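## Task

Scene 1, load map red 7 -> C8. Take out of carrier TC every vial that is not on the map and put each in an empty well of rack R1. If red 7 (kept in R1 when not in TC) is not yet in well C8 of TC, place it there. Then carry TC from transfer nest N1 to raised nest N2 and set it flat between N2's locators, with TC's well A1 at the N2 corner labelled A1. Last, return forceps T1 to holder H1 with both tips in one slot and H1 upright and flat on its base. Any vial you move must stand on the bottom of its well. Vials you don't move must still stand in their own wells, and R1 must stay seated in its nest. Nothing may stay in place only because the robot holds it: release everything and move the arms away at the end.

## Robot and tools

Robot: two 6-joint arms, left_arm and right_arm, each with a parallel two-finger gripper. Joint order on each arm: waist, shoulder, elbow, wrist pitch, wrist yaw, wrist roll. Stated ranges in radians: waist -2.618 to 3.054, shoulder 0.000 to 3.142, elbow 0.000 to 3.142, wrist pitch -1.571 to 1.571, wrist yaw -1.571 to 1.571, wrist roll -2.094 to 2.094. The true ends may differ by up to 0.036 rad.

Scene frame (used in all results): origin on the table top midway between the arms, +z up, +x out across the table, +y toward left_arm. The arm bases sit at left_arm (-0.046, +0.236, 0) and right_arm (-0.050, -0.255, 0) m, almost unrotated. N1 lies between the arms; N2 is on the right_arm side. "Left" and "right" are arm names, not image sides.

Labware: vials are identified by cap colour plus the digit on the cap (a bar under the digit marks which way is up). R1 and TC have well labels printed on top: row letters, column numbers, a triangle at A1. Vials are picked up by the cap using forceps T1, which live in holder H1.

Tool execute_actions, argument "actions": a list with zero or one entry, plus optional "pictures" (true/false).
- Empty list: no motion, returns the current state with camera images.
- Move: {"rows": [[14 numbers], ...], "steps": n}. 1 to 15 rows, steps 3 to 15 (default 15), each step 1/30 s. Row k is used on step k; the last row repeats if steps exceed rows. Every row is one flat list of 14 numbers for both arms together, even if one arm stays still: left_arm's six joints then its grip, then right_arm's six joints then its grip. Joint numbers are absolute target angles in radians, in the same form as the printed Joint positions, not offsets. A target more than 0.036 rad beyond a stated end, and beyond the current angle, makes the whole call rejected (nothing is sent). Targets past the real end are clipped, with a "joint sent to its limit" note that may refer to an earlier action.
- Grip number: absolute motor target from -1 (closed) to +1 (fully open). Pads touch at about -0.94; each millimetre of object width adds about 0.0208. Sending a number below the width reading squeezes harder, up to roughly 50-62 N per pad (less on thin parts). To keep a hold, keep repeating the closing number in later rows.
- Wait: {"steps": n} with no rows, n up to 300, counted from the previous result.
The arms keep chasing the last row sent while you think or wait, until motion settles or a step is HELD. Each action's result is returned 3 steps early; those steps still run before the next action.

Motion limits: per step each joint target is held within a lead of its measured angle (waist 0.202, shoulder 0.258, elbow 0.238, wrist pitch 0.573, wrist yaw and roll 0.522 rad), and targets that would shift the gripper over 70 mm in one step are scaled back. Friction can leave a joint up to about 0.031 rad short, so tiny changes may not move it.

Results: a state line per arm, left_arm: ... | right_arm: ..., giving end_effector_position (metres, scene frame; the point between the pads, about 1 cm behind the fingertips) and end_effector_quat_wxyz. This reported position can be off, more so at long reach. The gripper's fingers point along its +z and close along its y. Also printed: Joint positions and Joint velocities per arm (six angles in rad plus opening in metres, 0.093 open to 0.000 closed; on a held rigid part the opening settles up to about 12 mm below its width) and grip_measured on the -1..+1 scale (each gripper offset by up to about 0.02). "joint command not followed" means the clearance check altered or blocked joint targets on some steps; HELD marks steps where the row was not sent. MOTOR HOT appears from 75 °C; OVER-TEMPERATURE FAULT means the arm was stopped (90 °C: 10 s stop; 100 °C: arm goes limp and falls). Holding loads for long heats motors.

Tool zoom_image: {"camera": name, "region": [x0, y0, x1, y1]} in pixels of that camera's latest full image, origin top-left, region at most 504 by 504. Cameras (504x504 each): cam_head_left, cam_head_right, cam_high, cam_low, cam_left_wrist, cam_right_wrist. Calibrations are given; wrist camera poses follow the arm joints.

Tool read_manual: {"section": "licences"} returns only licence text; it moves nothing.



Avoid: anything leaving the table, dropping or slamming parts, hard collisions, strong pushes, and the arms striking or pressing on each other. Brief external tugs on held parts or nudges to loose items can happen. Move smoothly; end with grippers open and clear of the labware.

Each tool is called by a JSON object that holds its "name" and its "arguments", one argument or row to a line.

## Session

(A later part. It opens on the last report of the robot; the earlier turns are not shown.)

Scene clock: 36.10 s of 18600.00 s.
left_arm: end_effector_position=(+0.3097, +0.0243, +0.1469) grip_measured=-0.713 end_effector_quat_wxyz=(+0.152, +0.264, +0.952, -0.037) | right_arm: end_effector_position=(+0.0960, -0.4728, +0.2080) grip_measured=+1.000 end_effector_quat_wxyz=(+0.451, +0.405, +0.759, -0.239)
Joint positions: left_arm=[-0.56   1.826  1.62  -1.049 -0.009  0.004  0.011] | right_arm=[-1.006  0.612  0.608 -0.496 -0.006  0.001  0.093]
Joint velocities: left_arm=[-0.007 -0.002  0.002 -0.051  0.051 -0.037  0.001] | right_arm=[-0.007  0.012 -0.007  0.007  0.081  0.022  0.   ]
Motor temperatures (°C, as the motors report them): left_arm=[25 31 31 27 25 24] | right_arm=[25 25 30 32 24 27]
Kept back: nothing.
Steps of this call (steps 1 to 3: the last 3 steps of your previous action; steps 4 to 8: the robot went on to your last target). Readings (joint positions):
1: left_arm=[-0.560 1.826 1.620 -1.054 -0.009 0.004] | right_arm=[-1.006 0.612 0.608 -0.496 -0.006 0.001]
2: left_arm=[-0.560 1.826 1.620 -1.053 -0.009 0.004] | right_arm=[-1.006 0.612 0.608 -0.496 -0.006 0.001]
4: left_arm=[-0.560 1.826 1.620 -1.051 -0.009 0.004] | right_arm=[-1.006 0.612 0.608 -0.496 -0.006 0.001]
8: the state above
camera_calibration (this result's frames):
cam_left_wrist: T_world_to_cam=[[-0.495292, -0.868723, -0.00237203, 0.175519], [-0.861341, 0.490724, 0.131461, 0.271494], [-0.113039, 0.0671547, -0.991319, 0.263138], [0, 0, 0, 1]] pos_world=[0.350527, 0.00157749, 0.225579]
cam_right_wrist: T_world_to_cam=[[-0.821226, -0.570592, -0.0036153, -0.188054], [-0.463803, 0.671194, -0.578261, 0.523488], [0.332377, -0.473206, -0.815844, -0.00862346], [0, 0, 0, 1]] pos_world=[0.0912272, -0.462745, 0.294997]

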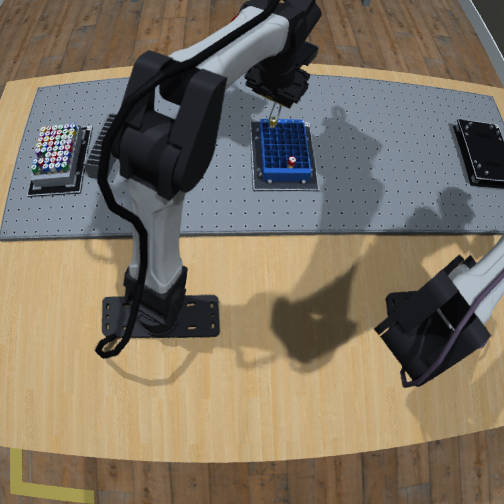

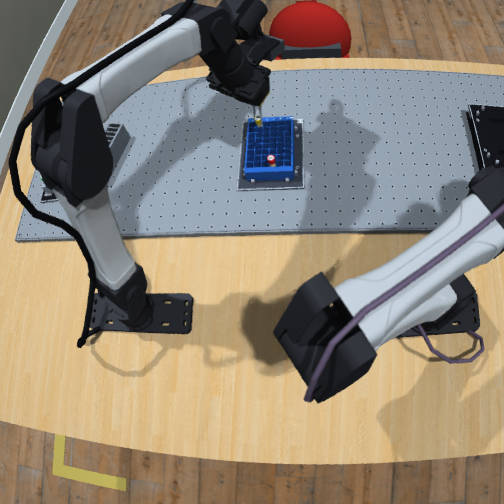

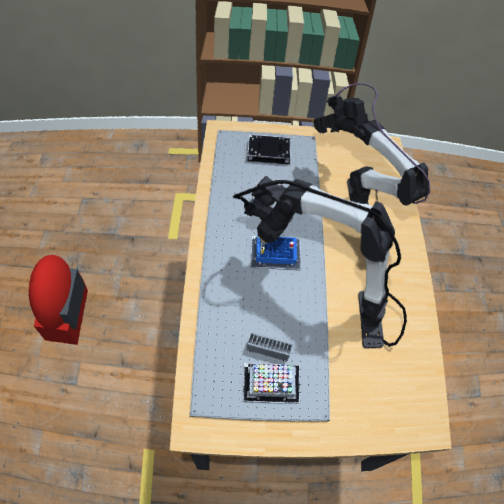

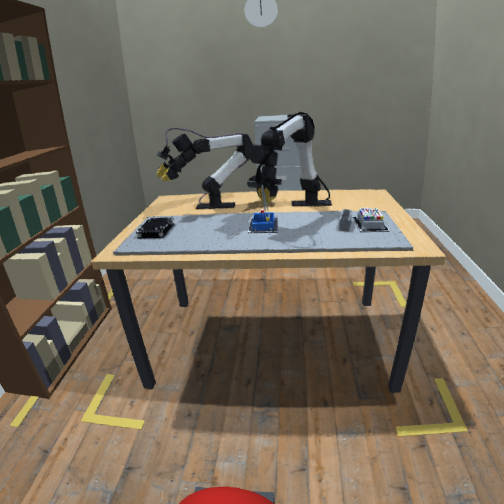

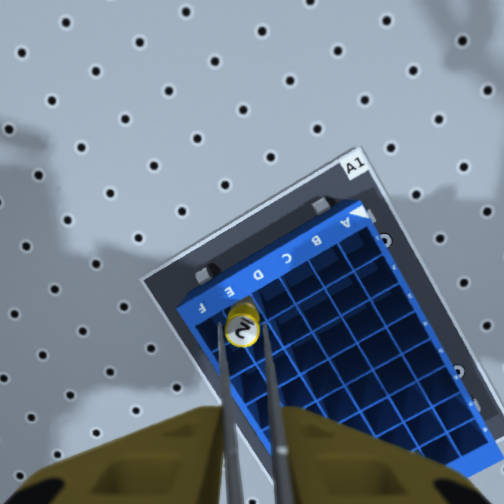

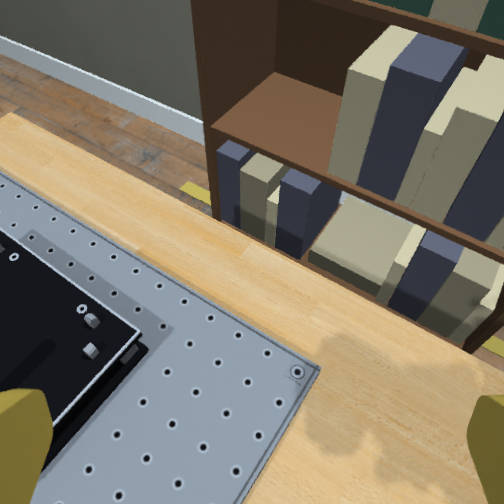

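{"name": "execute_actions", "arguments": {
  "actions": [
    {"rows":[[-0.548,1.835,1.595,-1.016,-0.01,0,-0.71,-1.0,0.6,0.6,-0.5,0,0,1],[-0.548,1.835,1.595,-1.016,-0.01,0,-0.71,-1.0,0.6,0.6,-0.5,0,0,1],[-0.548,1.835,1.595,-1.016,-0.01,0,-0.71,-1.0,0.6,0.6,-0.5,0,0,1],[-0.548,1.835,1.595,-1.016,-0.01,0,-0.71,-1.0,0.6,0.6,-0.5,0,0,1],[-0.548,1.835,1.595,-1.016,-0.01,0,-0.71,-1.0,0.6,0.6,-0.5,0,0,1],[-0.548,1.835,1.595,-1.016,-0.01,0,-0.71,-1.0,0.6,0.6,-0.5,0,0,1],[-0.548,1.835,1.595,-1.016,-0.01,0,-0.71,-1.0,0.6,0.6,-0.5,0,0,1],[-0.548,1.835,1.595,-1.016,-0.01,0,-0.71,-1.0,0.6,0.6,-0.5,0,0,1],[-0.548,1.835,1.595,-1.016,-0.01,0,-0.75,-1.0,0.6,0.6,-0.5,0,0,1],[-0.548,1.835,1.595,-1.016,-0.01,0,-0.78,-1.0,0.6,0.6,-0.5,0,0,1],[-0.548,1.835,1.595,-1.016,-0.01,0,-0.81,-1.0,0.6,0.6,-0.5,0,0,1],[-0.548,1.835,1.595,-1.016,-0.01,0,-0.85,-1.0,0.6,0.6,-0.5,0,0,1]]}
  ]
}}

{"name": "execute_actions", "arguments": {
  "actions": [
    {"rows":[[-0.548,1.835,1.629,-1.056,-0.01,0,-0.85,-1.0,0.6,0.6,-0.5,0,0,1],[-0.548,1.835,1.637,-1.069,-0.01,0,-0.85,-1.0,0.6,0.6,-0.5,0,0,1],[-0.548,1.835,1.645,-1.081,-0.01,0,-0.85,-1.0,0.6,0.6,-0.5,0,0,1],[-0.548,1.835,1.653,-1.092,-0.01,0,-0.85,-1.0,0.6,0.6,-0.5,0,0,1],[-0.548,1.835,1.661,-1.101,-0.01,0,-0.85,-1.0,0.6,0.6,-0.5,0,0,1],[-0.548,1.835,1.669,-1.109,-0.01,0,-0.85,-1.0,0.6,0.6,-0.5,0,0,1],[-0.548,1.835,1.677,-1.117,-0.01,0,-0.85,-1.0,0.6,0.6,-0.5,0,0,1],[-0.548,1.835,1.685,-1.124,-0.01,0,-0.85,-1.0,0.6,0.6,-0.5,0,0,1],[-0.548,1.835,1.693,-1.132,-0.01,0,-0.85,-1.0,0.6,0.6,-0.5,0,0,1],[-0.548,1.835,1.701,-1.139,-0.01,0,-0.85,-1.0,0.6,0.6,-0.5,0,0,1],[-0.548,1.835,1.709,-1.146,-0.01,0,-0.85,-1.0,0.6,0.6,-0.5,0,0,1],[-0.548,1.835,1.717,-1.153,-0.01,0,-0.85,-1.0,0.6,0.6,-0.5,0,0,1],[-0.548,1.835,1.725,-1.16,-0.01,0,-0.85,-1.0,0.6,0.6,-0.5,0,0,1],[-0.548,1.835,1.733,-1.167,-0.01,0,-0.85,-1.0,0.6,0.6,-0.5,0,0,1],[-0.548,1.835,1.741,-1.174,-0.01,0,-0.85,-1.0,0.6,0.6,-0.5,0,0,1]]}
  ]
}}

{"name": "execute_actions", "arguments": {
  "actions": [
    {"rows":[[-0.548,1.835,1.749,-1.181,-0.01,0,-0.85,-1.0,0.6,0.6,-0.5,0,0,1],[-0.548,1.835,1.757,-1.188,-0.01,0,-0.85,-1.0,0.6,0.6,-0.5,0,0,1],[-0.548,1.835,1.765,-1.195,-0.01,0,-0.85,-1.0,0.6,0.6,-0.5,0,0,1],[-0.548,1.835,1.773,-1.202,-0.01,0,-0.85,-1.0,0.6,0.6,-0.5,0,0,1],[-0.548,1.82,1.781,-1.215,-0.01,0,-0.85,-1.0,0.6,0.6,-0.5,0,0,1],[-0.548,1.80,1.781,-1.23,-0.01,0,-0.85,-1.0,0.6,0.6,-0.5,0,0,1],[-0.548,1.78,1.77,-1.245,-0.01,0,-0.85,-1.0,0.6,0.6,-0.5,0,0,1],[-0.548,1.76,1.76,-1.26,-0.01,0,-0.85,-1.0,0.6,0.6,-0.5,0,0,1],[-0.548,1.74,1.745,-1.27,-0.01,0,-0.85,-1.0,0.6,0.6,-0.5,0,0,1],[-0.548,1.72,1.73,-1.27,-0.01,0,-0.85,-1.0,0.6,0.6,-0.5,0,0,1],[-0.548,1.70,1.71,-1.27,-0.01,0,-0.85,-1.0,0.6,0.6,-0.5,0,0,1],[-0.548,1.68,1.69,-1.27,-0.01,0,-0.85,-1.0,0.6,0.6,-0.5,0,0,1],[-0.548,1.66,1.67,-1.27,-0.01,0,-0.85,-1.0,0.6,0.6,-0.5,0,0,1],[-0.548,1.645,1.66,-1.27,-0.01,0,-0.85,-1.0,0.6,0.6,-0.5,0,0,1]]}
  ]
}}

{"name": "execute_actions", "arguments": {
  "actions": [
    {"rows":[[-0.53,1.645,1.66,-1.27,-0.01,0,-0.85,-1.0,0.6,0.6,-0.5,0,0,1],[-0.50,1.645,1.66,-1.27,-0.01,0,-0.85,-1.0,0.6,0.6,-0.5,0,0,1],[-0.46,1.645,1.66,-1.27,-0.01,0,-0.85,-1.0,0.6,0.6,-0.5,0,0,1],[-0.41,1.645,1.66,-1.27,-0.01,0,-0.85,-1.0,0.6,0.6,-0.5,0,0,1],[-0.36,1.645,1.66,-1.27,-0.01,0,-0.85,-1.0,0.6,0.6,-0.5,0,0,1],[-0.31,1.645,1.66,-1.27,-0.01,0,-0.85,-1.0,0.6,0.6,-0.5,0,0,1],[-0.26,1.645,1.66,-1.27,-0.01,0,-0.85,-1.0,0.6,0.6,-0.5,0,0,1],[-0.21,1.645,1.66,-1.27,-0.01,0,-0.85,-1.0,0.6,0.6,-0.5,0,0,1],[-0.16,1.645,1.66,-1.27,-0.01,0,-0.85,-1.0,0.6,0.6,-0.5,0,0,1],[-0.11,1.645,1.66,-1.27,-0.01,0,-0.85,-1.0,0.6,0.6,-0.5,0,0,1],[-0.06,1.645,1.66,-1.27,-0.01,0,-0.85,-1.0,0.6,0.6,-0.5,0,0,1],[-0.01,1.645,1.66,-1.27,-0.01,0,-0.85,-1.0,0.6,0.6,-0.5,0,0,1],[0.04,1.645,1.66,-1.27,-0.01,0,-0.85,-1.0,0.6,0.6,-0.5,0,0,1],[0.09,1.645,1.66,-1.27,-0.01,0,-0.85,-1.0,0.6,0.6,-0.5,0,0,1],[0.14,1.645,1.66,-1.27,-0.01,0,-0.85,-1.0,0.6,0.6,-0.5,0,0,1]]}
  ]
}}

{"name": "execute_actions", "arguments": {
  "actions": [
    {"rows":[[0.19,1.645,1.66,-1.27,-0.01,0,-0.85,-1.0,0.6,0.6,-0.5,0,0,1],[0.24,1.645,1.66,-1.27,-0.01,0,-0.85,-1.0,0.6,0.6,-0.5,0,0,1],[0.29,1.645,1.66,-1.27,-0.01,0,-0.85,-1.0,0.6,0.6,-0.5,0,0,1],[0.34,1.645,1.66,-1.27,-0.01,0,-0.85,-1.0,0.6,0.6,-0.5,0,0,1],[0.39,1.645,1.66,-1.27,-0.01,0,-0.85,-1.0,0.6,0.6,-0.5,0,0,1],[0.44,1.645,1.66,-1.27,-0.01,0,-0.85,-1.0,0.6,0.6,-0.5,0,0,1],[0.49,1.645,1.66,-1.27,-0.01,0,-0.85,-1.0,0.6,0.6,-0.5,0,0,1],[0.54,1.645,1.66,-1.27,-0.01,0,-0.85,-1.0,0.6,0.6,-0.5,0,0,1],[0.58,1.645,1.66,-1.27,-0.01,0,-0.85,-1.0,0.6,0.6,-0.5,0,0,1],[0.62,1.645,1.66,-1.27,-0.01,0,-0.85,-1.0,0.6,0.6,-0.5,0,0,1],[0.65,1.645,1.66,-1.27,-0.01,0,-0.85,-1.0,0.6,0.6,-0.5,0,0,1],[0.67,1.645,1.66,-1.27,-0.01,0,-0.85,-1.0,0.6,0.6,-0.5,0,0,1],[0.685,1.645,1.66,-1.27,-0.01,0,-0.85,-1.0,0.6,0.6,-0.5,0,0,1],[0.70,1.645,1.66,-1.27,-0.01,0,-0.85,-1.0,0.6,0.6,-0.5,0,0,1]]}
  ]
}}

{"name": "execute_actions", "arguments": {
  "actions": [
    {"steps":15}
  ],
  "pictures": true
}}

Scene clock: 37.60 s of 18600.00 s.
left_arm: end_effector_position=(+0.3098, +0.0243, +0.1441) grip_measured=-0.823 end_effector_quat_wxyz=(+0.152, +0.264, +0.952, -0.037) | right_arm: end_effector_position=(+0.0960, -0.4728, +0.2080) grip_measured=+1.000 end_effector_quat_wxyz=(+0.451, +0.405, +0.759, -0.239)
Joint positions: left_arm=[-0.56   1.826  1.609 -1.038 -0.009  0.004  0.006] | right_arm=[-1.006  0.612  0.608 -0.496 -0.006  0.001  0.093]
Joint velocities: left_arm=[ 0.012 -0.002  0.002 -0.037 -0.081  0.007 -0.037] | right_arm=[-0.002 -0.002 -0.007 -0.037  0.095 -0.022  0.   ]
Motor temperatures (°C, as the motors report them): left_arm=[25 31 31 27 25 24] | right_arm=[25 25 30 33 24 27]
Steps of this call (steps 1 to 15: the robot went on to your last target; steps 16 to 33: nothing new was sent; steps 34 to 45: the first 12 steps of this action). Readings (joint positions):
34: left_arm=[-0.560 1.826 1.618 -1.047 -0.009 0.004] | right_arm=[-1.006 0.612 0.608 -0.496 -0.006 0.001]
35: left_arm=[-0.560 1.826 1.616 -1.044 -0.009 0.004] | right_arm=[-1.006 0.612 0.608 -0.496 -0.006 0.001]
37: left_arm=[-0.560 1.826 1.611 -1.041 -0.009 0.004] | right_arm=[-1.006 0.612 0.608 -0.496 -0.006 0.001]
41: left_arm=[-0.560 1.826 1.609 -1.040 -0.009 0.004] | right_arm=[-1.006 0.612 0.608 -0.496 -0.006 0.001]
45: the state above

Scene clock: 38.10 s of 18600.00 s.
left_arm: end_effector_position=(+0.3087, +0.0252, +0.1620) grip_measured=-0.840 end_effector_quat_wxyz=(+0.152, +0.264, +0.952, -0.036) | right_arm: end_effector_position=(+0.0960, -0.4728, +0.2080) grip_measured=+1.000 end_effector_quat_wxyz=(+0.451, +0.405, +0.759, -0.239)
Joint positions: left_arm=[-0.56   1.826  1.68  -1.111 -0.01   0.004  0.005] | right_arm=[-1.006  0.612  0.608 -0.496 -0.006  0.001  0.093]
Joint velocities: left_arm=[-0.012 -0.002  0.222 -0.227  0.007 -0.007  0.001] | right_arm=[ 0.007 -0.007 -0.012 -0.007 -0.022 -0.007  0.   ]
Motor temperatures (°C, as the motors report them): left_arm=[25 31 31 27 25 24] | right_arm=[25 25 30 33 24 27]
Steps of this call (steps 1 to 3: the last 3 steps of your previous action; steps 4 to 15: the first 12 steps of this action). Readings (joint positions):
4: left_arm=[-0.560 1.826 1.609 -1.039 -0.010 0.004] | right_arm=[-1.006 0.612 0.608 -0.496 -0.006 0.001]
5: left_arm=[-0.560 1.826 1.609 -1.041 -0.010 0.004] | right_arm=[-1.006 0.612 0.608 -0.496 -0.006 0.001]
7: left_arm=[-0.560 1.826 1.616 -1.052 -0.010 0.004] | right_arm=[-1.006 0.612 0.608 -0.496 -0.006 0.001]
11: left_arm=[-0.560 1.826 1.647 -1.081 -0.010 0.004] | right_arm=[-1.006 0.612 0.608 -0.496 -0.006 0.001]
15: the state above

Scene clock: 38.60 s of 18600.00 s.
left_arm: end_effector_position=(+0.2901, +0.0363, +0.1978) grip_measured=-0.840 end_effector_quat_wxyz=(+0.157, +0.264, +0.951, -0.038) | right_arm: end_effector_position=(+0.0960, -0.4728, +0.2080) grip_measured=+1.000 end_effector_quat_wxyz=(+0.451, +0.405, +0.759, -0.239)
Joint positions: left_arm=[-0.56   1.752  1.73  -1.225 -0.01   0.004  0.005] | right_arm=[-1.006  0.612  0.608 -0.496 -0.006  0.001  0.093]
Joint velocities: left_arm=[ 0.002 -0.696 -0.408 -0.212 -0.022 -0.007  0.   ] | right_arm=[-0.012  0.002  0.007 -0.022 -0.022  0.022  0.   ]
Motor temperatures (°C, as the motors report them): left_arm=[25 31 31 27 25 24] | right_arm=[25 25 30 33 24 27]
Steps of this call (steps 1 to 3: the last 3 steps of your previous action; steps 4 to 15: the first 12 steps of this action). Readings (joint positions):
4: left_arm=[-0.560 1.826 1.712 -1.141 -0.010 0.004] | right_arm=[-1.006 0.612 0.608 -0.496 -0.006 0.001]
5: left_arm=[-0.560 1.826 1.720 -1.148 -0.010 0.004] | right_arm=[-1.006 0.612 0.608 -0.496 -0.006 0.001]
7: left_arm=[-0.560 1.826 1.736 -1.162 -0.010 0.004] | right_arm=[-1.006 0.612 0.608 -0.496 -0.006 0.001]
11: left_arm=[-0.560 1.817 1.755 -1.192 -0.010 0.004] | right_arm=[-1.006 0.612 0.608 -0.496 -0.006 0.001]
15: the state above

Scene clock: 39.10 s of 18600.00 s.
left_arm: end_effector_position=(+0.3178, +0.2066, +0.2120) grip_measured=-0.840 end_effector_quat_wxyz=(+0.165, +0.042, +0.985, -0.004) | right_arm: end_effector_position=(+0.0960, -0.4728, +0.2080) grip_measured=+1.000 end_effector_quat_wxyz=(+0.451, +0.405, +0.759, -0.239)
Joint positions: left_arm=[-0.102  1.656  1.675 -1.258 -0.005  0.004  0.005] | right_arm=[-1.006  0.612  0.608 -0.496 -0.006  0.001  0.093]
Joint velocities: left_arm=[ 1.424 -0.017 -0.002  0.066  0.007  0.022  0.   ] | right_arm=[-0.002  0.017 -0.022  0.051 -0.007 -0.037  0.   ]
Motor temperatures (°C, as the motors report them): left_arm=[25 31 31 27 25 24] | right_arm=[25 25 30 33 24 27]
Steps of this call (steps 1 to 3: the last 3 steps of your previous action; steps 4 to 15: the first 12 steps of this action). Readings (joint positions):
4: left_arm=[-0.558 1.668 1.684 -1.251 -0.010 0.004] | right_arm=[-1.006 0.612 0.608 -0.496 -0.006 0.001]
5: left_arm=[-0.552 1.659 1.683 -1.256 -0.009 0.004] | right_arm=[-1.006 0.612 0.608 -0.496 -0.006 0.001]
7: left_arm=[-0.511 1.656 1.682 -1.258 -0.003 0.004] | right_arm=[-1.006 0.612 0.608 -0.496 -0.006 0.001]
11: left_arm=[-0.318 1.656 1.676 -1.258 -0.001 0.004] | right_arm=[-1.006 0.612 0.608 -0.496 -0.006 0.001]
15: the state above

Scene clock: 39.60 s of 18600.00 s.
left_arm: end_effector_position=(+0.2450, +0.4558, +0.2120) grip_measured=-0.840 end_effector_quat_wxyz=(+0.155, -0.310, +0.936, +0.058) | right_arm: end_effector_position=(+0.0960, -0.4728, +0.2080) grip_measured=+1.000 end_effector_quat_wxyz=(+0.451, +0.405, +0.759, -0.239)
Joint positions: left_arm=[ 0.622  1.656  1.675 -1.258 -0.011  0.004  0.005] | right_arm=[-1.006  0.612  0.608 -0.496 -0.006  0.001  0.093]
Joint velocities: left_arm=[ 0.984 -0.012 -0.007 -0.022 -0.007 -0.037 -0.   ] | right_arm=[-0.012 -0.007 -0.002 -0.037 -0.007  0.066  0.   ]
Motor temperatures (°C, as the motors report them): left_arm=[25 32 31 27 25 24] | right_arm=[25 25 30 33 24 27]
Steps of this call (steps 1 to 3: the last 3 steps of your previous action; steps 4 to 15: the first 12 steps of this action). Readings (joint positions):
4: left_arm=[0.095 1.656 1.675 -1.258 -0.007 0.004] | right_arm=[-1.006 0.612 0.608 -0.496 -0.006 0.001]
5: left_arm=[0.145 1.656 1.675 -1.258 -0.007 0.004] | right_arm=[-1.006 0.612 0.608 -0.496 -0.006 0.001]
7: left_arm=[0.244 1.656 1.675 -1.258 -0.008 0.004] | right_arm=[-1.006 0.612 0.608 -0.496 -0.006 0.001]
11: left_arm=[0.445 1.656 1.675 -1.258 -0.008 0.004] | right_arm=[-1.006 0.612 0.608 -0.496 -0.006 0.001]
15: the state above

Scene clock: 40.10 s of 18600.00 s.
left_arm: end_effector_position=(+0.2264, +0.4784, +0.2120) grip_measured=-0.840 end_effector_quat_wxyz=(+0.152, -0.347, +0.923, +0.065) | right_arm: end_effector_position=(+0.0960, -0.4728, +0.2080) grip_measured=+1.000 end_effector_quat_wxyz=(+0.451, +0.405, +0.759, -0.239)
Joint positions: left_arm=[ 0.701  1.656  1.675 -1.258 -0.014  0.004  0.005] | right_arm=[-1.006  0.612  0.608 -0.496 -0.006  0.001  0.093]
Joint velocities: left_arm=[ 0.007  0.002 -0.002 -0.007  0.11  -0.007  0.   ] | right_arm=[-0.017 -0.007  0.017  0.022  0.037 -0.066  0.   ]
Motor temperatures (°C, as the motors report them): left_arm=[25 32 31 27 25 24] | right_arm=[25 25 30 33 24 27]
Kept back: nothing.
Steps of this call (steps 1 to 3: the last 3 steps of your previous action; steps 4 to 15: the robot went on to your last target). Readings (joint positions):
1: left_arm=[0.652 1.656 1.675 -1.258 -0.013 0.004] | right_arm=[-1.006 0.612 0.608 -0.496 -0.006 0.001]
2: left_arm=[0.675 1.656 1.675 -1.258 -0.014 0.004] | right_arm=[-1.006 0.612 0.608 -0.496 -0.006 0.001]
4: left_arm=[0.698 1.656 1.675 -1.258 -0.015 0.004] | right_arm=[-1.006 0.612 0.608 -0.496 -0.006 0.001]
8: left_arm=[0.701 1.656 1.675 -1.258 -0.014 0.004] | right_arm=[-1.006 0.612 0.608 -0.496 -0.006 0.001]
15: the state above
camera_calibration (this result's frames):
cam_left_wrist: T_world_to_cam=[[0.677219, -0.735748, -0.00706563, 0.200849], [-0.730362, -0.673362, 0.114695, 0.499125], [-0.0891441, -0.0725129, -0.993376, 0.349578], [0, 0, 0, 1]] pos_world=[0.259686, 0.509215, 0.291434]
cam_right_wrist: T_world_to_cam=[[-0.821226, -0.570592, -0.0036153, -0.188054], [-0.463803, 0.671194, -0.578261, 0.523488], [0.332377, -0.473206, -0.815844, -0.00862346], [0, 0, 0, 1]] pos_world=[0.0912272, -0.462745, 0.294997]

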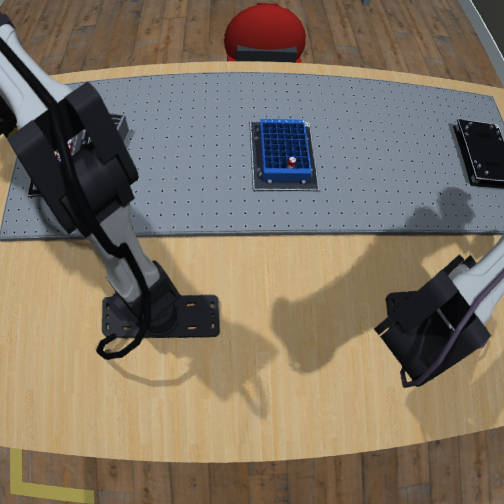

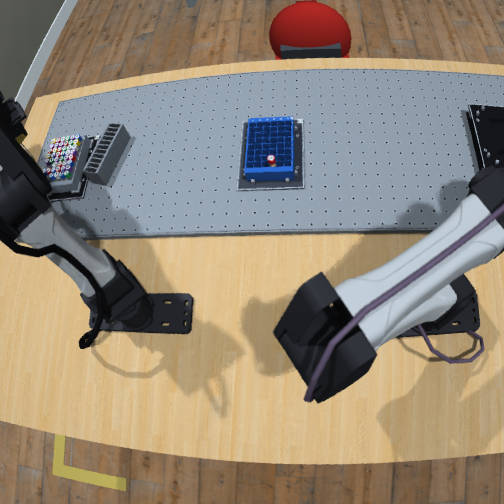

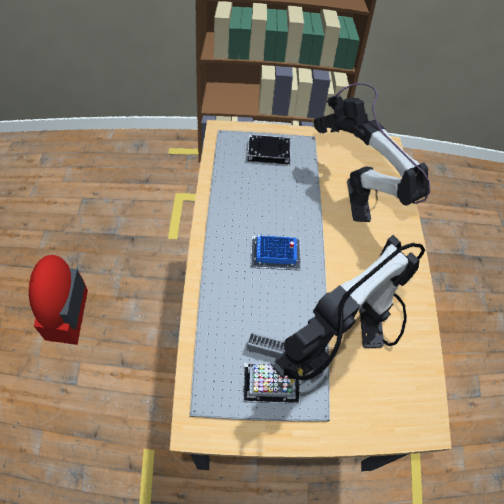

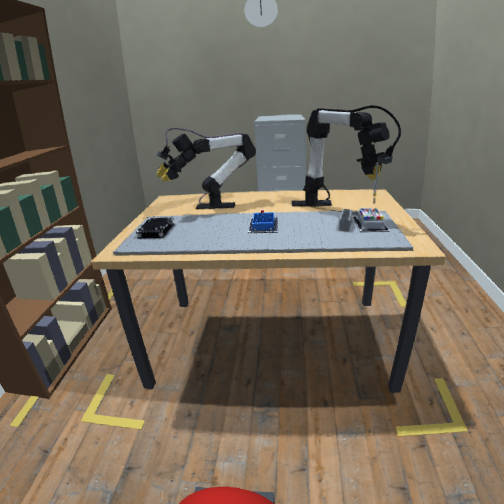

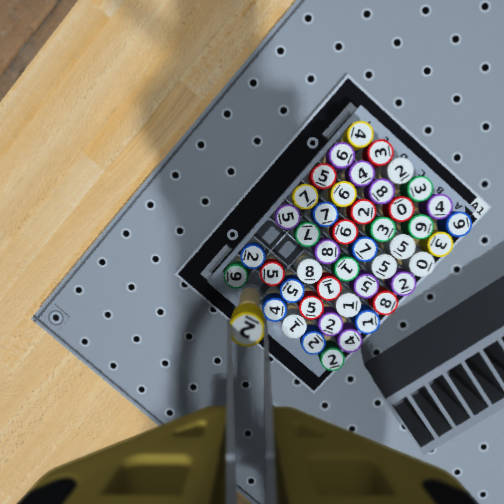

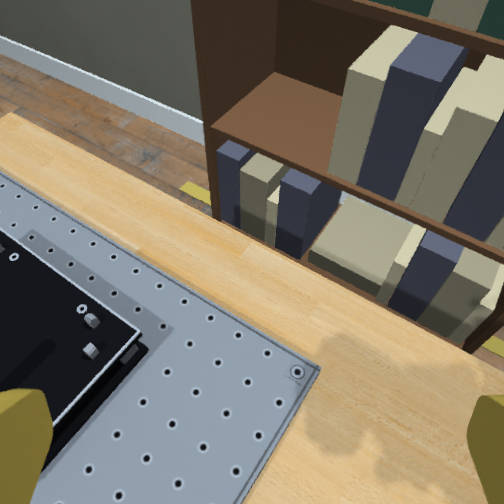

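{"name": "execute_actions", "arguments": {
  "actions": [
    {"rows":[[0.681,1.65,1.64,-1.21,-0.005,0,-0.85,-1.0,0.6,0.6,-0.5,0,0,1],[0.681,1.65,1.63,-1.20,-0.005,0,-0.85,-1.0,0.6,0.6,-0.5,0,0,1],[0.681,1.65,1.62,-1.188,-0.005,0,-0.85,-1.0,0.6,0.6,-0.5,0,0,1],[0.681,1.65,1.61,-1.188,-0.005,0,-0.85,-1.0,0.6,0.6,-0.5,0,0,1],[0.681,1.65,1.602,-1.188,-0.005,0,-0.85,-1.0,0.6,0.6,-0.5,0,0,1]]}
  ]
}}

{"name": "execute_actions", "arguments": {
  "actions": [
    {"steps":10}
  ],
  "pictures": true
}}

{"name": "zoom_image", "arguments": {
  "camera": "cam_left_wrist",
  "region": [170,220,330,380]
}}

Scene clock: 40.73 s of 18600.00 s.
left_arm: end_effector_position=(+0.2280, +0.4758, +0.1957) grip_measured=-0.840 end_effector_quat_wxyz=(+0.144, -0.344, +0.926, +0.061) | right_arm: end_effector_position=(+0.0960, -0.4728, +0.2080) grip_measured=+1.000 end_effector_quat_wxyz=(+0.451, +0.405, +0.759, -0.239)
Joint positions: left_arm=[ 0.693  1.656  1.613 -1.215 -0.014  0.004  0.005] | right_arm=[-1.006  0.612  0.608 -0.496 -0.006  0.001  0.093]
Joint velocities: left_arm=[-0.012 -0.007 -0.002  0.081 -0.095  0.007 -0.001] | right_arm=[-0.002  0.002  0.002  0.022 -0.037 -0.037  0.   ]
Motor temperatures (°C, as the motors report them): left_arm=[25 32 31 27 25 24] | right_arm=[25 25 30 33 24 27]
Steps of this call (steps 1 to 7: the robot went on to your last target; steps 8 to 19: the first 12 steps of this action). Readings (joint positions):
8: left_arm=[0.700 1.656 1.671 -1.254 -0.014 0.004] | right_arm=[-1.006 0.612 0.608 -0.496 -0.006 0.001]
9: left_arm=[0.699 1.656 1.665 -1.247 -0.014 0.004] | right_arm=[-1.006 0.612 0.608 -0.496 -0.006 0.001]
11: left_arm=[0.695 1.656 1.645 -1.230 -0.014 0.004] | right_arm=[-1.006 0.612 0.608 -0.496 -0.006 0.001]
15: left_arm=[0.693 1.656 1.615 -1.221 -0.014 0.004] | right_arm=[-1.006 0.612 0.608 -0.496 -0.006 0.001]
19: the state above

Scene clock: 41.07 s of 18600.00 s.
left_arm: end_effector_position=(+0.2289, +0.4766, +0.1961) grip_measured=-0.840 end_effector_quat_wxyz=(+0.147, -0.344, +0.925, +0.062) | right_arm: end_effector_position=(+0.0960, -0.4728, +0.2080) grip_measured=+1.000 end_effector_quat_wxyz=(+0.451, +0.405, +0.759, -0.239)
Joint positions: left_arm=[ 0.693  1.656  1.613 -1.209 -0.014  0.004  0.005] | right_arm=[-1.006  0.612  0.608 -0.496 -0.006  0.001  0.093]
Joint velocities: left_arm=[-0.002  0.022  0.002  0.007 -0.007 -0.037 -0.   ] | right_arm=[-0.027  0.002 -0.002 -0.022 -0.066 -0.007  0.   ]
Motor temperatures (°C, as the motors report them): left_arm=[25 32 31 27 25 24] | right_arm=[25 25 30 33 24 27]
Kept back: nothing.
Steps of this call (steps 1 to 3: the last 3 steps of your previous action; steps 4 to 10: the robot went on to your last target). Readings (joint positions):
1: left_arm=[0.693 1.656 1.613 -1.214 -0.014 0.004] | right_arm=[-1.006 0.612 0.608 -0.496 -0.006 0.001]
2: left_arm=[0.693 1.656 1.613 -1.212 -0.014 0.004] | right_arm=[-1.006 0.612 0.608 -0.496 -0.006 0.001]
4: left_arm=[0.693 1.656 1.613 -1.211 -0.014 0.004] | right_arm=[-1.006 0.612 0.608 -0.496 -0.006 0.001]
8: left_arm=[0.693 1.656 1.613 -1.210 -0.014 0.004] | right_arm=[-1.006 0.612 0.608 -0.496 -0.006 0.001]
10: the state above
camera_calibration (this result's frames):
cam_left_wrist: T_world_to_cam=[[0.671062, -0.741372, -0.00662043, 0.201665], [-0.734837, -0.66628, 0.126826, 0.49684], [-0.0984363, -0.0802432, -0.991903, 0.339358], [0, 0, 0, 1]] pos_world=[0.263172, 0.507774, 0.274933]
cam_right_wrist: T_world_to_cam=[[-0.821226, -0.570592, -0.0036153, -0.188054], [-0.463803, 0.671194, -0.578261, 0.523488], [0.332377, -0.473206, -0.815844, -0.00862346], [0, 0, 0, 1]] pos_world=[0.0912272, -0.462745, 0.294997]

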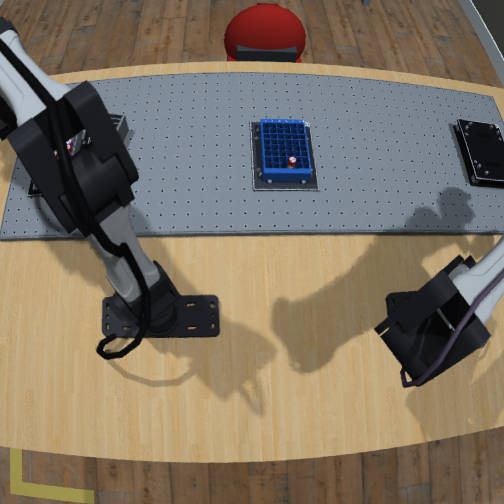

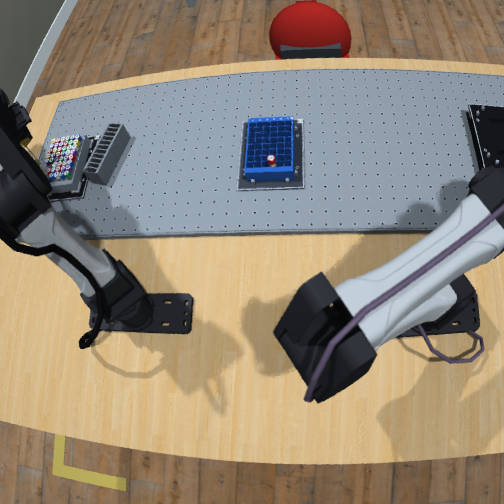

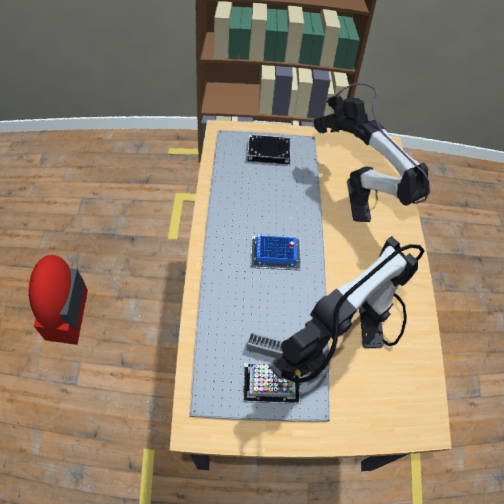

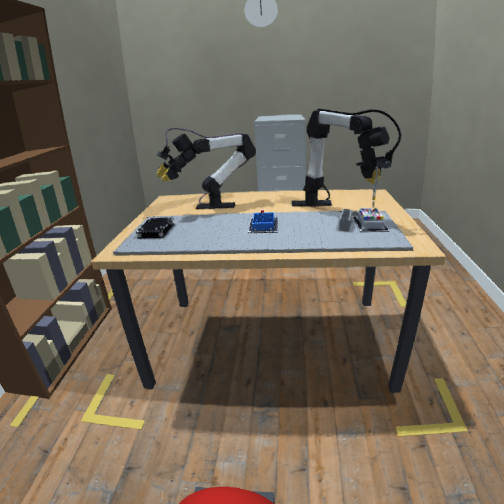

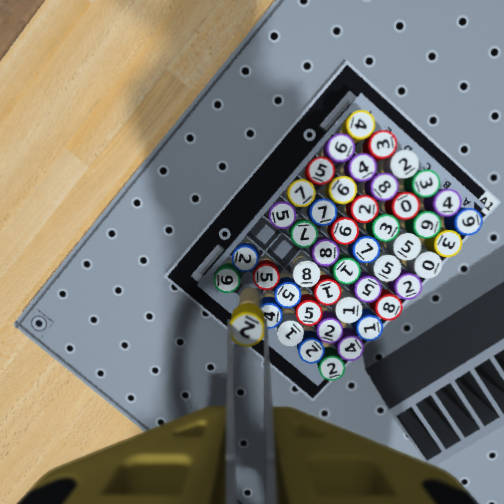

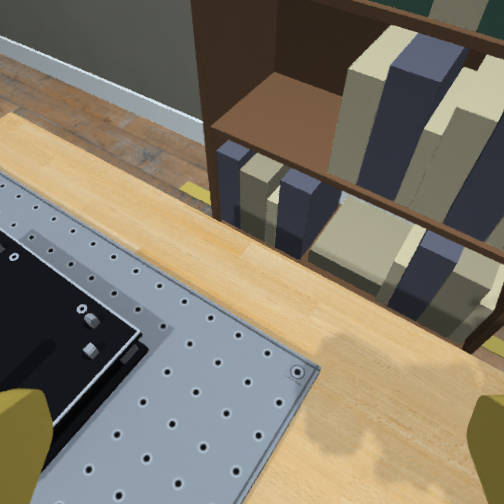

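Region (170, 220, 330, 380) of cam_left_wrist's 504x504 image, scaled by 3.150, with more detail than that image has.

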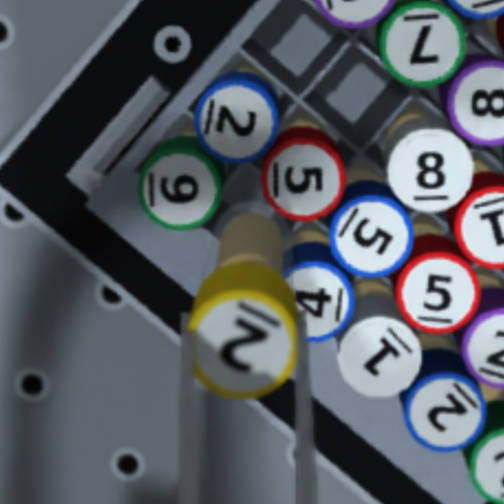

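{"name": "execute_actions", "arguments": {
  "actions": [
    {"rows":[[0.69,1.63,1.598,-1.176,-0.005,0,-0.85,-1.0,0.6,0.6,-0.5,0,0,1],[0.69,1.629,1.593,-1.17,-0.005,0,-0.85,-1.0,0.6,0.6,-0.5,0,0,1],[0.69,1.628,1.588,-1.165,-0.005,0,-0.85,-1.0,0.6,0.6,-0.5,0,0,1],[0.69,1.627,1.583,-1.16,-0.005,0,-0.85,-1.0,0.6,0.6,-0.5,0,0,1],[0.69,1.626,1.578,-1.155,-0.005,0,-0.85,-1.0,0.6,0.6,-0.5,0,0,1],[0.69,1.625,1.573,-1.15,-0.005,0,-0.85,-1.0,0.6,0.6,-0.5,0,0,1],[0.69,1.624,1.568,-1.146,-0.005,0,-0.85,-1.0,0.6,0.6,-0.5,0,0,1],[0.69,1.623,1.563,-1.142,-0.005,0,-0.85,-1.0,0.6,0.6,-0.5,0,0,1],[0.69,1.622,1.558,-1.138,-0.005,0,-0.85,-1.0,0.6,0.6,-0.5,0,0,1],[0.69,1.621,1.553,-1.137,-0.005,0,-0.85,-1.0,0.6,0.6,-0.5,0,0,1],[0.69,1.621,1.548,-1.137,-0.005,0,-0.85,-1.0,0.6,0.6,-0.5,0,0,1],[0.69,1.621,1.544,-1.137,-0.005,0,-0.85,-1.0,0.6,0.6,-0.5,0,0,1],[0.69,1.621,1.54,-1.137,-0.005,0,-0.85,-1.0,0.6,0.6,-0.5,0,0,1]]}
  ]
}}

{"name": "execute_actions", "arguments": {
  "actions": [
    {"steps":12}
  ],
  "pictures": true
}}

{"name": "zoom_image", "arguments": {
  "camera": "cam_left_wrist",
  "region": [170,220,330,380]
}}

Scene clock: 41.77 s of 18600.00 s.
left_arm: end_effector_position=(+0.2310, +0.4784, +0.1917) grip_measured=-0.840 end_effector_quat_wxyz=(+0.157, -0.343, +0.924, +0.066) | right_arm: end_effector_position=(+0.0960, -0.4728, +0.2080) grip_measured=+1.000 end_effector_quat_wxyz=(+0.451, +0.405, +0.759, -0.239)
Joint positions: left_arm=[ 0.693  1.641  1.573 -1.16  -0.014  0.004  0.005] | right_arm=[-1.006  0.612  0.608 -0.496 -0.006  0.001  0.093]
Joint velocities: left_arm=[ 0.002 -0.071 -0.105  0.095  0.007 -0.007  0.   ] | right_arm=[-0.012  0.012  0.002  0.022 -0.081 -0.007  0.   ]
Motor temperatures (°C, as the motors report them): left_arm=[25 32 31 27 25 24] | right_arm=[25 25 30 33 24 27]
Steps of this call (steps 1 to 9: the robot went on to your last target; steps 10 to 21: the first 12 steps of this action). Readings (joint positions):
10: left_arm=[0.693 1.656 1.613 -1.208 -0.014 0.004] | right_arm=[-1.006 0.612 0.608 -0.496 -0.006 0.001]
11: left_arm=[0.693 1.656 1.613 -1.206 -0.014 0.004] | right_arm=[-1.006 0.612 0.608 -0.496 -0.006 0.001]
13: left_arm=[0.693 1.656 1.609 -1.196 -0.014 0.004] | right_arm=[-1.006 0.612 0.608 -0.496 -0.006 0.001]
17: left_arm=[0.693 1.653 1.590 -1.177 -0.014 0.004] | right_arm=[-1.006 0.612 0.608 -0.496 -0.006 0.001]
21: the state above

Scene clock: 42.17 s of 18600.00 s.
left_arm: end_effector_position=(+0.2316, +0.4789, +0.1915) grip_measured=-0.840 end_effector_quat_wxyz=(+0.161, -0.343, +0.923, +0.068) | right_arm: end_effector_position=(+0.0960, -0.4728, +0.2080) grip_measured=+1.000 end_effector_quat_wxyz=(+0.451, +0.405, +0.759, -0.239)
Joint positions: left_arm=[ 0.693  1.636  1.564 -1.148 -0.014  0.004  0.005] | right_arm=[-1.006  0.612  0.608 -0.496 -0.006  0.001  0.093]
Joint velocities: left_arm=[-0.002 -0.012  0.017 -0.051  0.051 -0.022  0.001] | right_arm=[-0.007 -0.002  0.027  0.022  0.066 -0.022  0.   ]
Motor temperatures (°C, as the motors report them): left_arm=[25 32 31 27 25 24] | right_arm=[25 25 30 33 24 27]
Kept back: nothing.
Steps of this call (steps 1 to 3: the last 3 steps of your previous action; steps 4 to 12: the robot went on to your last target). Readings (joint positions):
1: left_arm=[0.693 1.640 1.570 -1.157 -0.014 0.004] | right_arm=[-1.006 0.612 0.608 -0.496 -0.006 0.001]
2: left_arm=[0.693 1.638 1.567 -1.154 -0.014 0.004] | right_arm=[-1.006 0.612 0.608 -0.496 -0.006 0.001]
4: left_arm=[0.693 1.636 1.565 -1.151 -0.014 0.004] | right_arm=[-1.006 0.612 0.608 -0.496 -0.006 0.001]
8: left_arm=[0.693 1.636 1.564 -1.148 -0.014 0.004] | right_arm=[-1.006 0.612 0.608 -0.496 -0.006 0.001]
12: the state above
camera_calibration (this result's frames):
cam_left_wrist: T_world_to_cam=[[0.671212, -0.741242, -0.00590267, 0.201319], [-0.737498, -0.668581, 0.0953696, 0.508741], [-0.0746383, -0.05966, -0.995424, 0.320586], [0, 0, 0, 1]] pos_world=[0.263996, 0.508487, 0.271789]
cam_right_wrist: T_world_to_cam=[[-0.821226, -0.570592, -0.0036153, -0.188054], [-0.463803, 0.671194, -0.578261, 0.523488], [0.332377, -0.473206, -0.815844, -0.00862346], [0, 0, 0, 1]] pos_world=[0.0912272, -0.462745, 0.294997]

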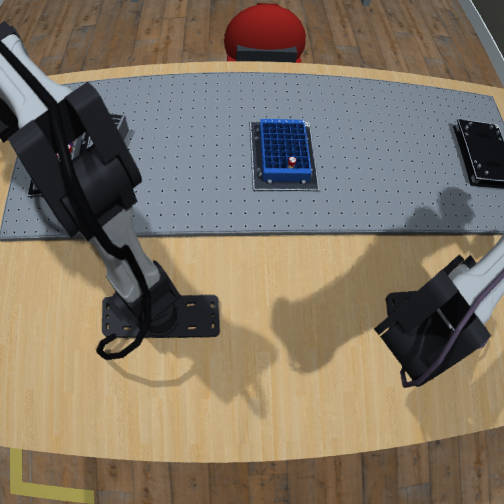

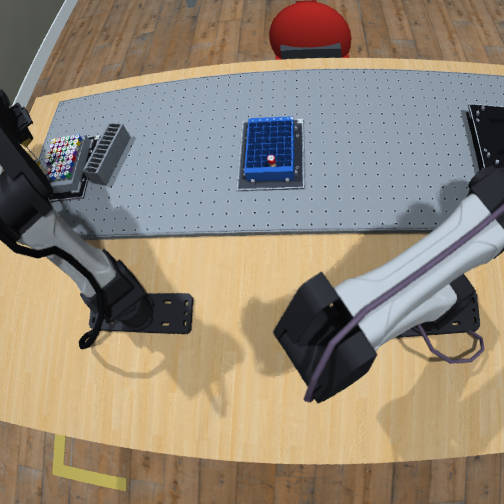

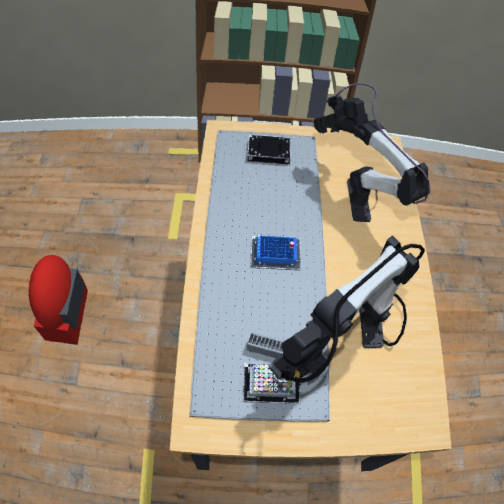

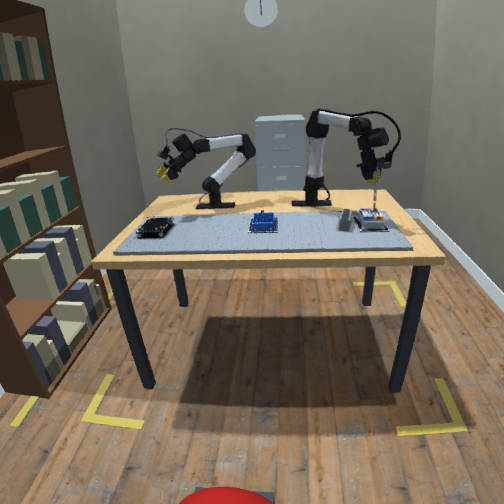

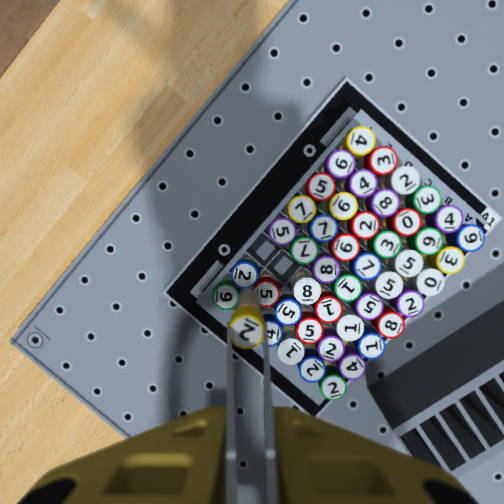

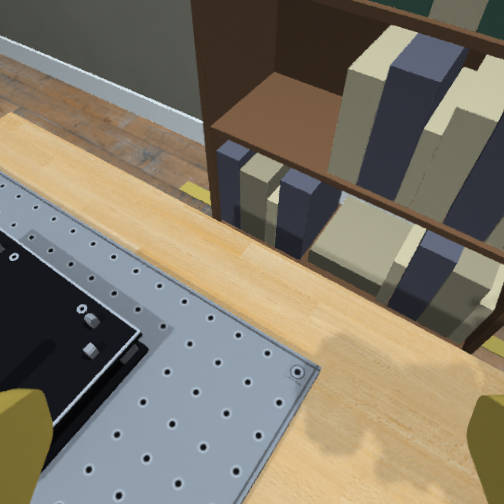

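Region (170, 220, 330, 380) of cam_left_wrist's 504x504 image, scaled by 3.150, with more detail than that image has.

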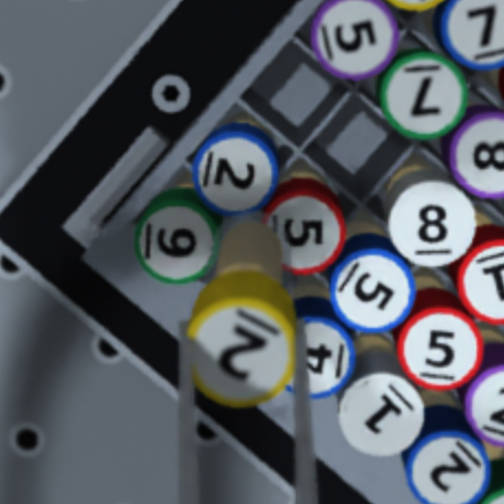

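{"name": "execute_actions", "arguments": {
  "actions": [
    {"rows":[[0.70,1.636,1.607,-1.17,-0.005,0,-0.85,-1.0,0.6,0.6,-0.5,0,0,1],[0.70,1.636,1.607,-1.17,-0.005,0,-0.85,-1.0,0.6,0.6,-0.5,0,0,1],[0.70,1.636,1.607,-1.19,-0.005,0,-0.85,-1.0,0.6,0.6,-0.5,0,0,1],[0.708,1.636,1.607,-1.213,-0.005,0,-0.85,-1.0,0.6,0.6,-0.5,0,0,1]]}
  ]
}}

{"name": "execute_actions", "arguments": {
  "actions": [
    {"steps":12}
  ],
  "pictures": true
}}

{"name": "zoom_image", "arguments": {
  "camera": "cam_left_wrist",
  "region": [170,220,330,380]
}}

Scene clock: 42.70 s of 18600.00 s.
left_arm: end_effector_position=(+0.2265, +0.4744, +0.1949) grip_measured=-0.840 end_effector_quat_wxyz=(+0.149, -0.344, +0.925, +0.063) | right_arm: end_effector_position=(+0.0960, -0.4728, +0.2080) grip_measured=+1.000 end_effector_quat_wxyz=(+0.451, +0.405, +0.759, -0.239)
Joint positions: left_arm=[ 0.693  1.636  1.586 -1.195 -0.013  0.004  0.005] | right_arm=[-1.006  0.612  0.608 -0.496 -0.006  0.001  0.093]
Joint velocities: left_arm=[ 0.007 -0.007  0.002 -0.022  0.066 -0.037 -0.001] | right_arm=[-0.007  0.007 -0.007 -0.022 -0.037 -0.022  0.   ]
Motor temperatures (°C, as the motors report them): left_arm=[25 32 31 27 25 24] | right_arm=[25 25 30 33 24 27]
Steps of this call (steps 1 to 4: the robot went on to your last target; steps 5 to 16: the first 12 steps of this action). Readings (joint positions):
5: left_arm=[0.693 1.636 1.568 -1.150 -0.014 0.004] | right_arm=[-1.006 0.612 0.608 -0.496 -0.006 0.001]
6: left_arm=[0.693 1.636 1.573 -1.153 -0.013 0.004] | right_arm=[-1.006 0.612 0.608 -0.496 -0.006 0.001]
8: left_arm=[0.693 1.636 1.583 -1.162 -0.013 0.004] | right_arm=[-1.006 0.612 0.608 -0.496 -0.006 0.001]
12: left_arm=[0.693 1.636 1.586 -1.184 -0.013 0.004] | right_arm=[-1.006 0.612 0.608 -0.496 -0.006 0.001]
16: the state above

Scene clock: 43.10 s of 18600.00 s.
left_arm: end_effector_position=(+0.2255, +0.4736, +0.1945) grip_measured=-0.840 end_effector_quat_wxyz=(+0.147, -0.344, +0.925, +0.062) | right_arm: end_effector_position=(+0.0960, -0.4728, +0.2080) grip_measured=+1.000 end_effector_quat_wxyz=(+0.451, +0.405, +0.759, -0.239)
Joint positions: left_arm=[ 0.693  1.636  1.586 -1.201 -0.013  0.004  0.005] | right_arm=[-1.006  0.612  0.608 -0.496 -0.006  0.001  0.093]
Joint velocities: left_arm=[-0.007 -0.007 -0.002  0.037 -0.066  0.007 -0.   ] | right_arm=[-0.007 -0.007 -0.007 -0.051 -0.022  0.022  0.   ]
Motor temperatures (°C, as the motors report them): left_arm=[25 32 32 27 25 24] | right_arm=[25 25 30 33 24 27]
Kept back: nothing.
Steps of this call (steps 1 to 3: the last 3 steps of your previous action; steps 4 to 12: the robot went on to your last target). Readings (joint positions):
1: left_arm=[0.693 1.636 1.586 -1.197 -0.013 0.004] | right_arm=[-1.006 0.612 0.608 -0.496 -0.006 0.001]
2: left_arm=[0.693 1.636 1.586 -1.198 -0.013 0.004] | right_arm=[-1.006 0.612 0.608 -0.496 -0.006 0.001]
4: left_arm=[0.693 1.636 1.586 -1.199 -0.013 0.004] | right_arm=[-1.006 0.612 0.608 -0.496 -0.006 0.001]
8: left_arm=[0.693 1.636 1.586 -1.200 -0.013 0.004] | right_arm=[-1.006 0.612 0.608 -0.496 -0.006 0.001]
12: the state above
camera_calibration (this result's frames):
cam_left_wrist: T_world_to_cam=[[0.670977, -0.741452, -0.00624978, 0.201678], [-0.734984, -0.666189, 0.126456, 0.492595], [-0.0979247, -0.0802556, -0.991953, 0.337118], [0, 0, 0, 1]] pos_world=[0.25974, 0.504751, 0.273374]
cam_right_wrist: T_world_to_cam=[[-0.821226, -0.570592, -0.0036153, -0.188054], [-0.463803, 0.671194, -0.578261, 0.523488], [0.332377, -0.473206, -0.815844, -0.00862346], [0, 0, 0, 1]] pos_world=[0.0912272, -0.462745, 0.294997]

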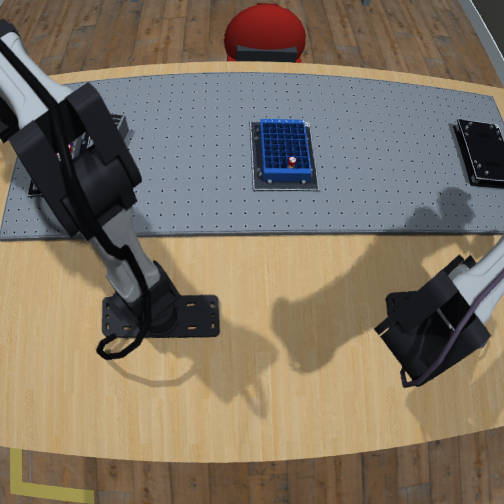

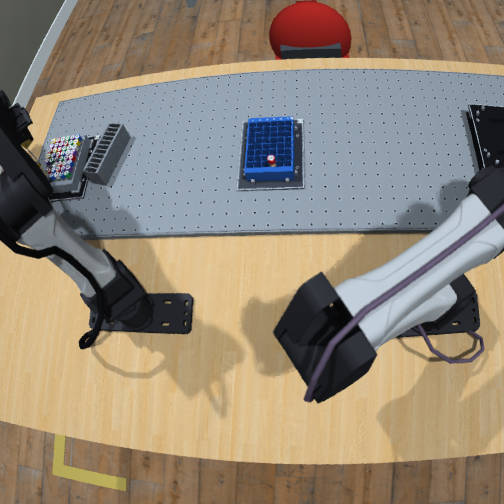

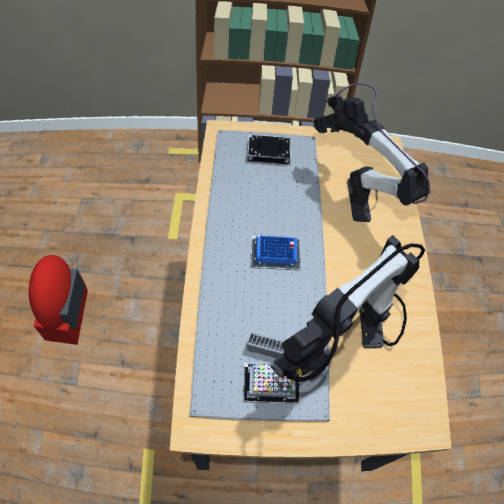

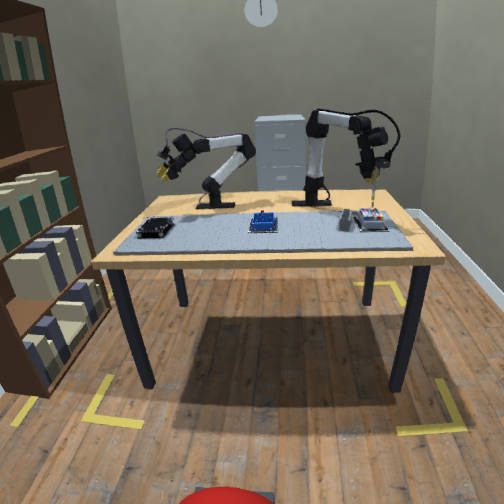

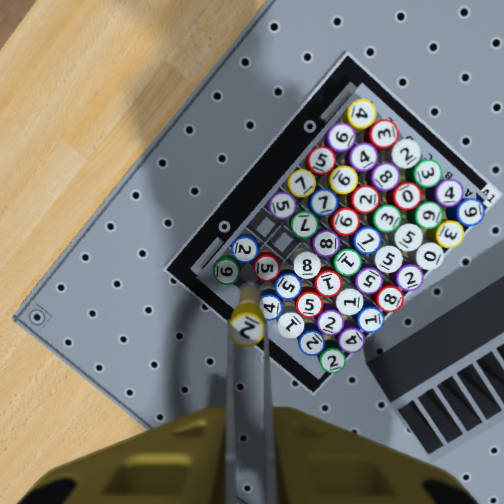

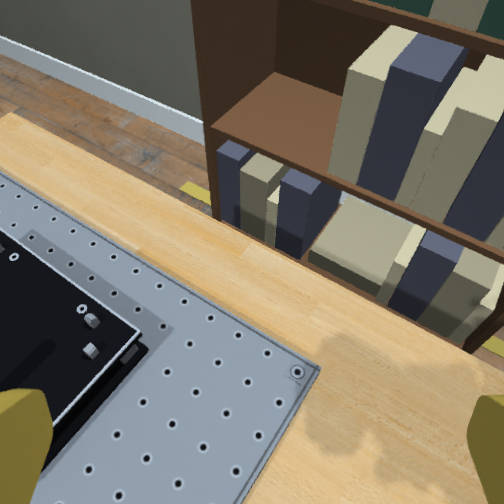

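Region (170, 220, 330, 380) of cam_left_wrist's 504x504 image, scaled by 3.150, with more detail than that image has.

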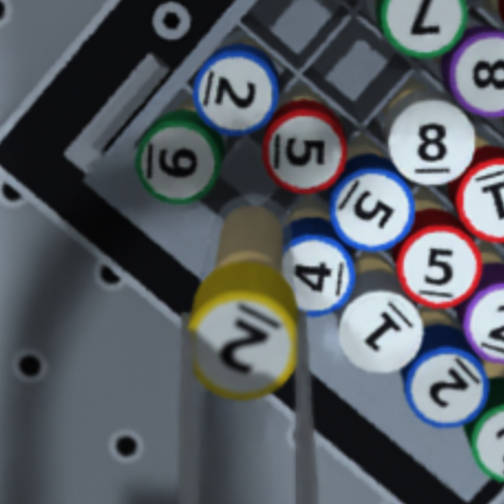

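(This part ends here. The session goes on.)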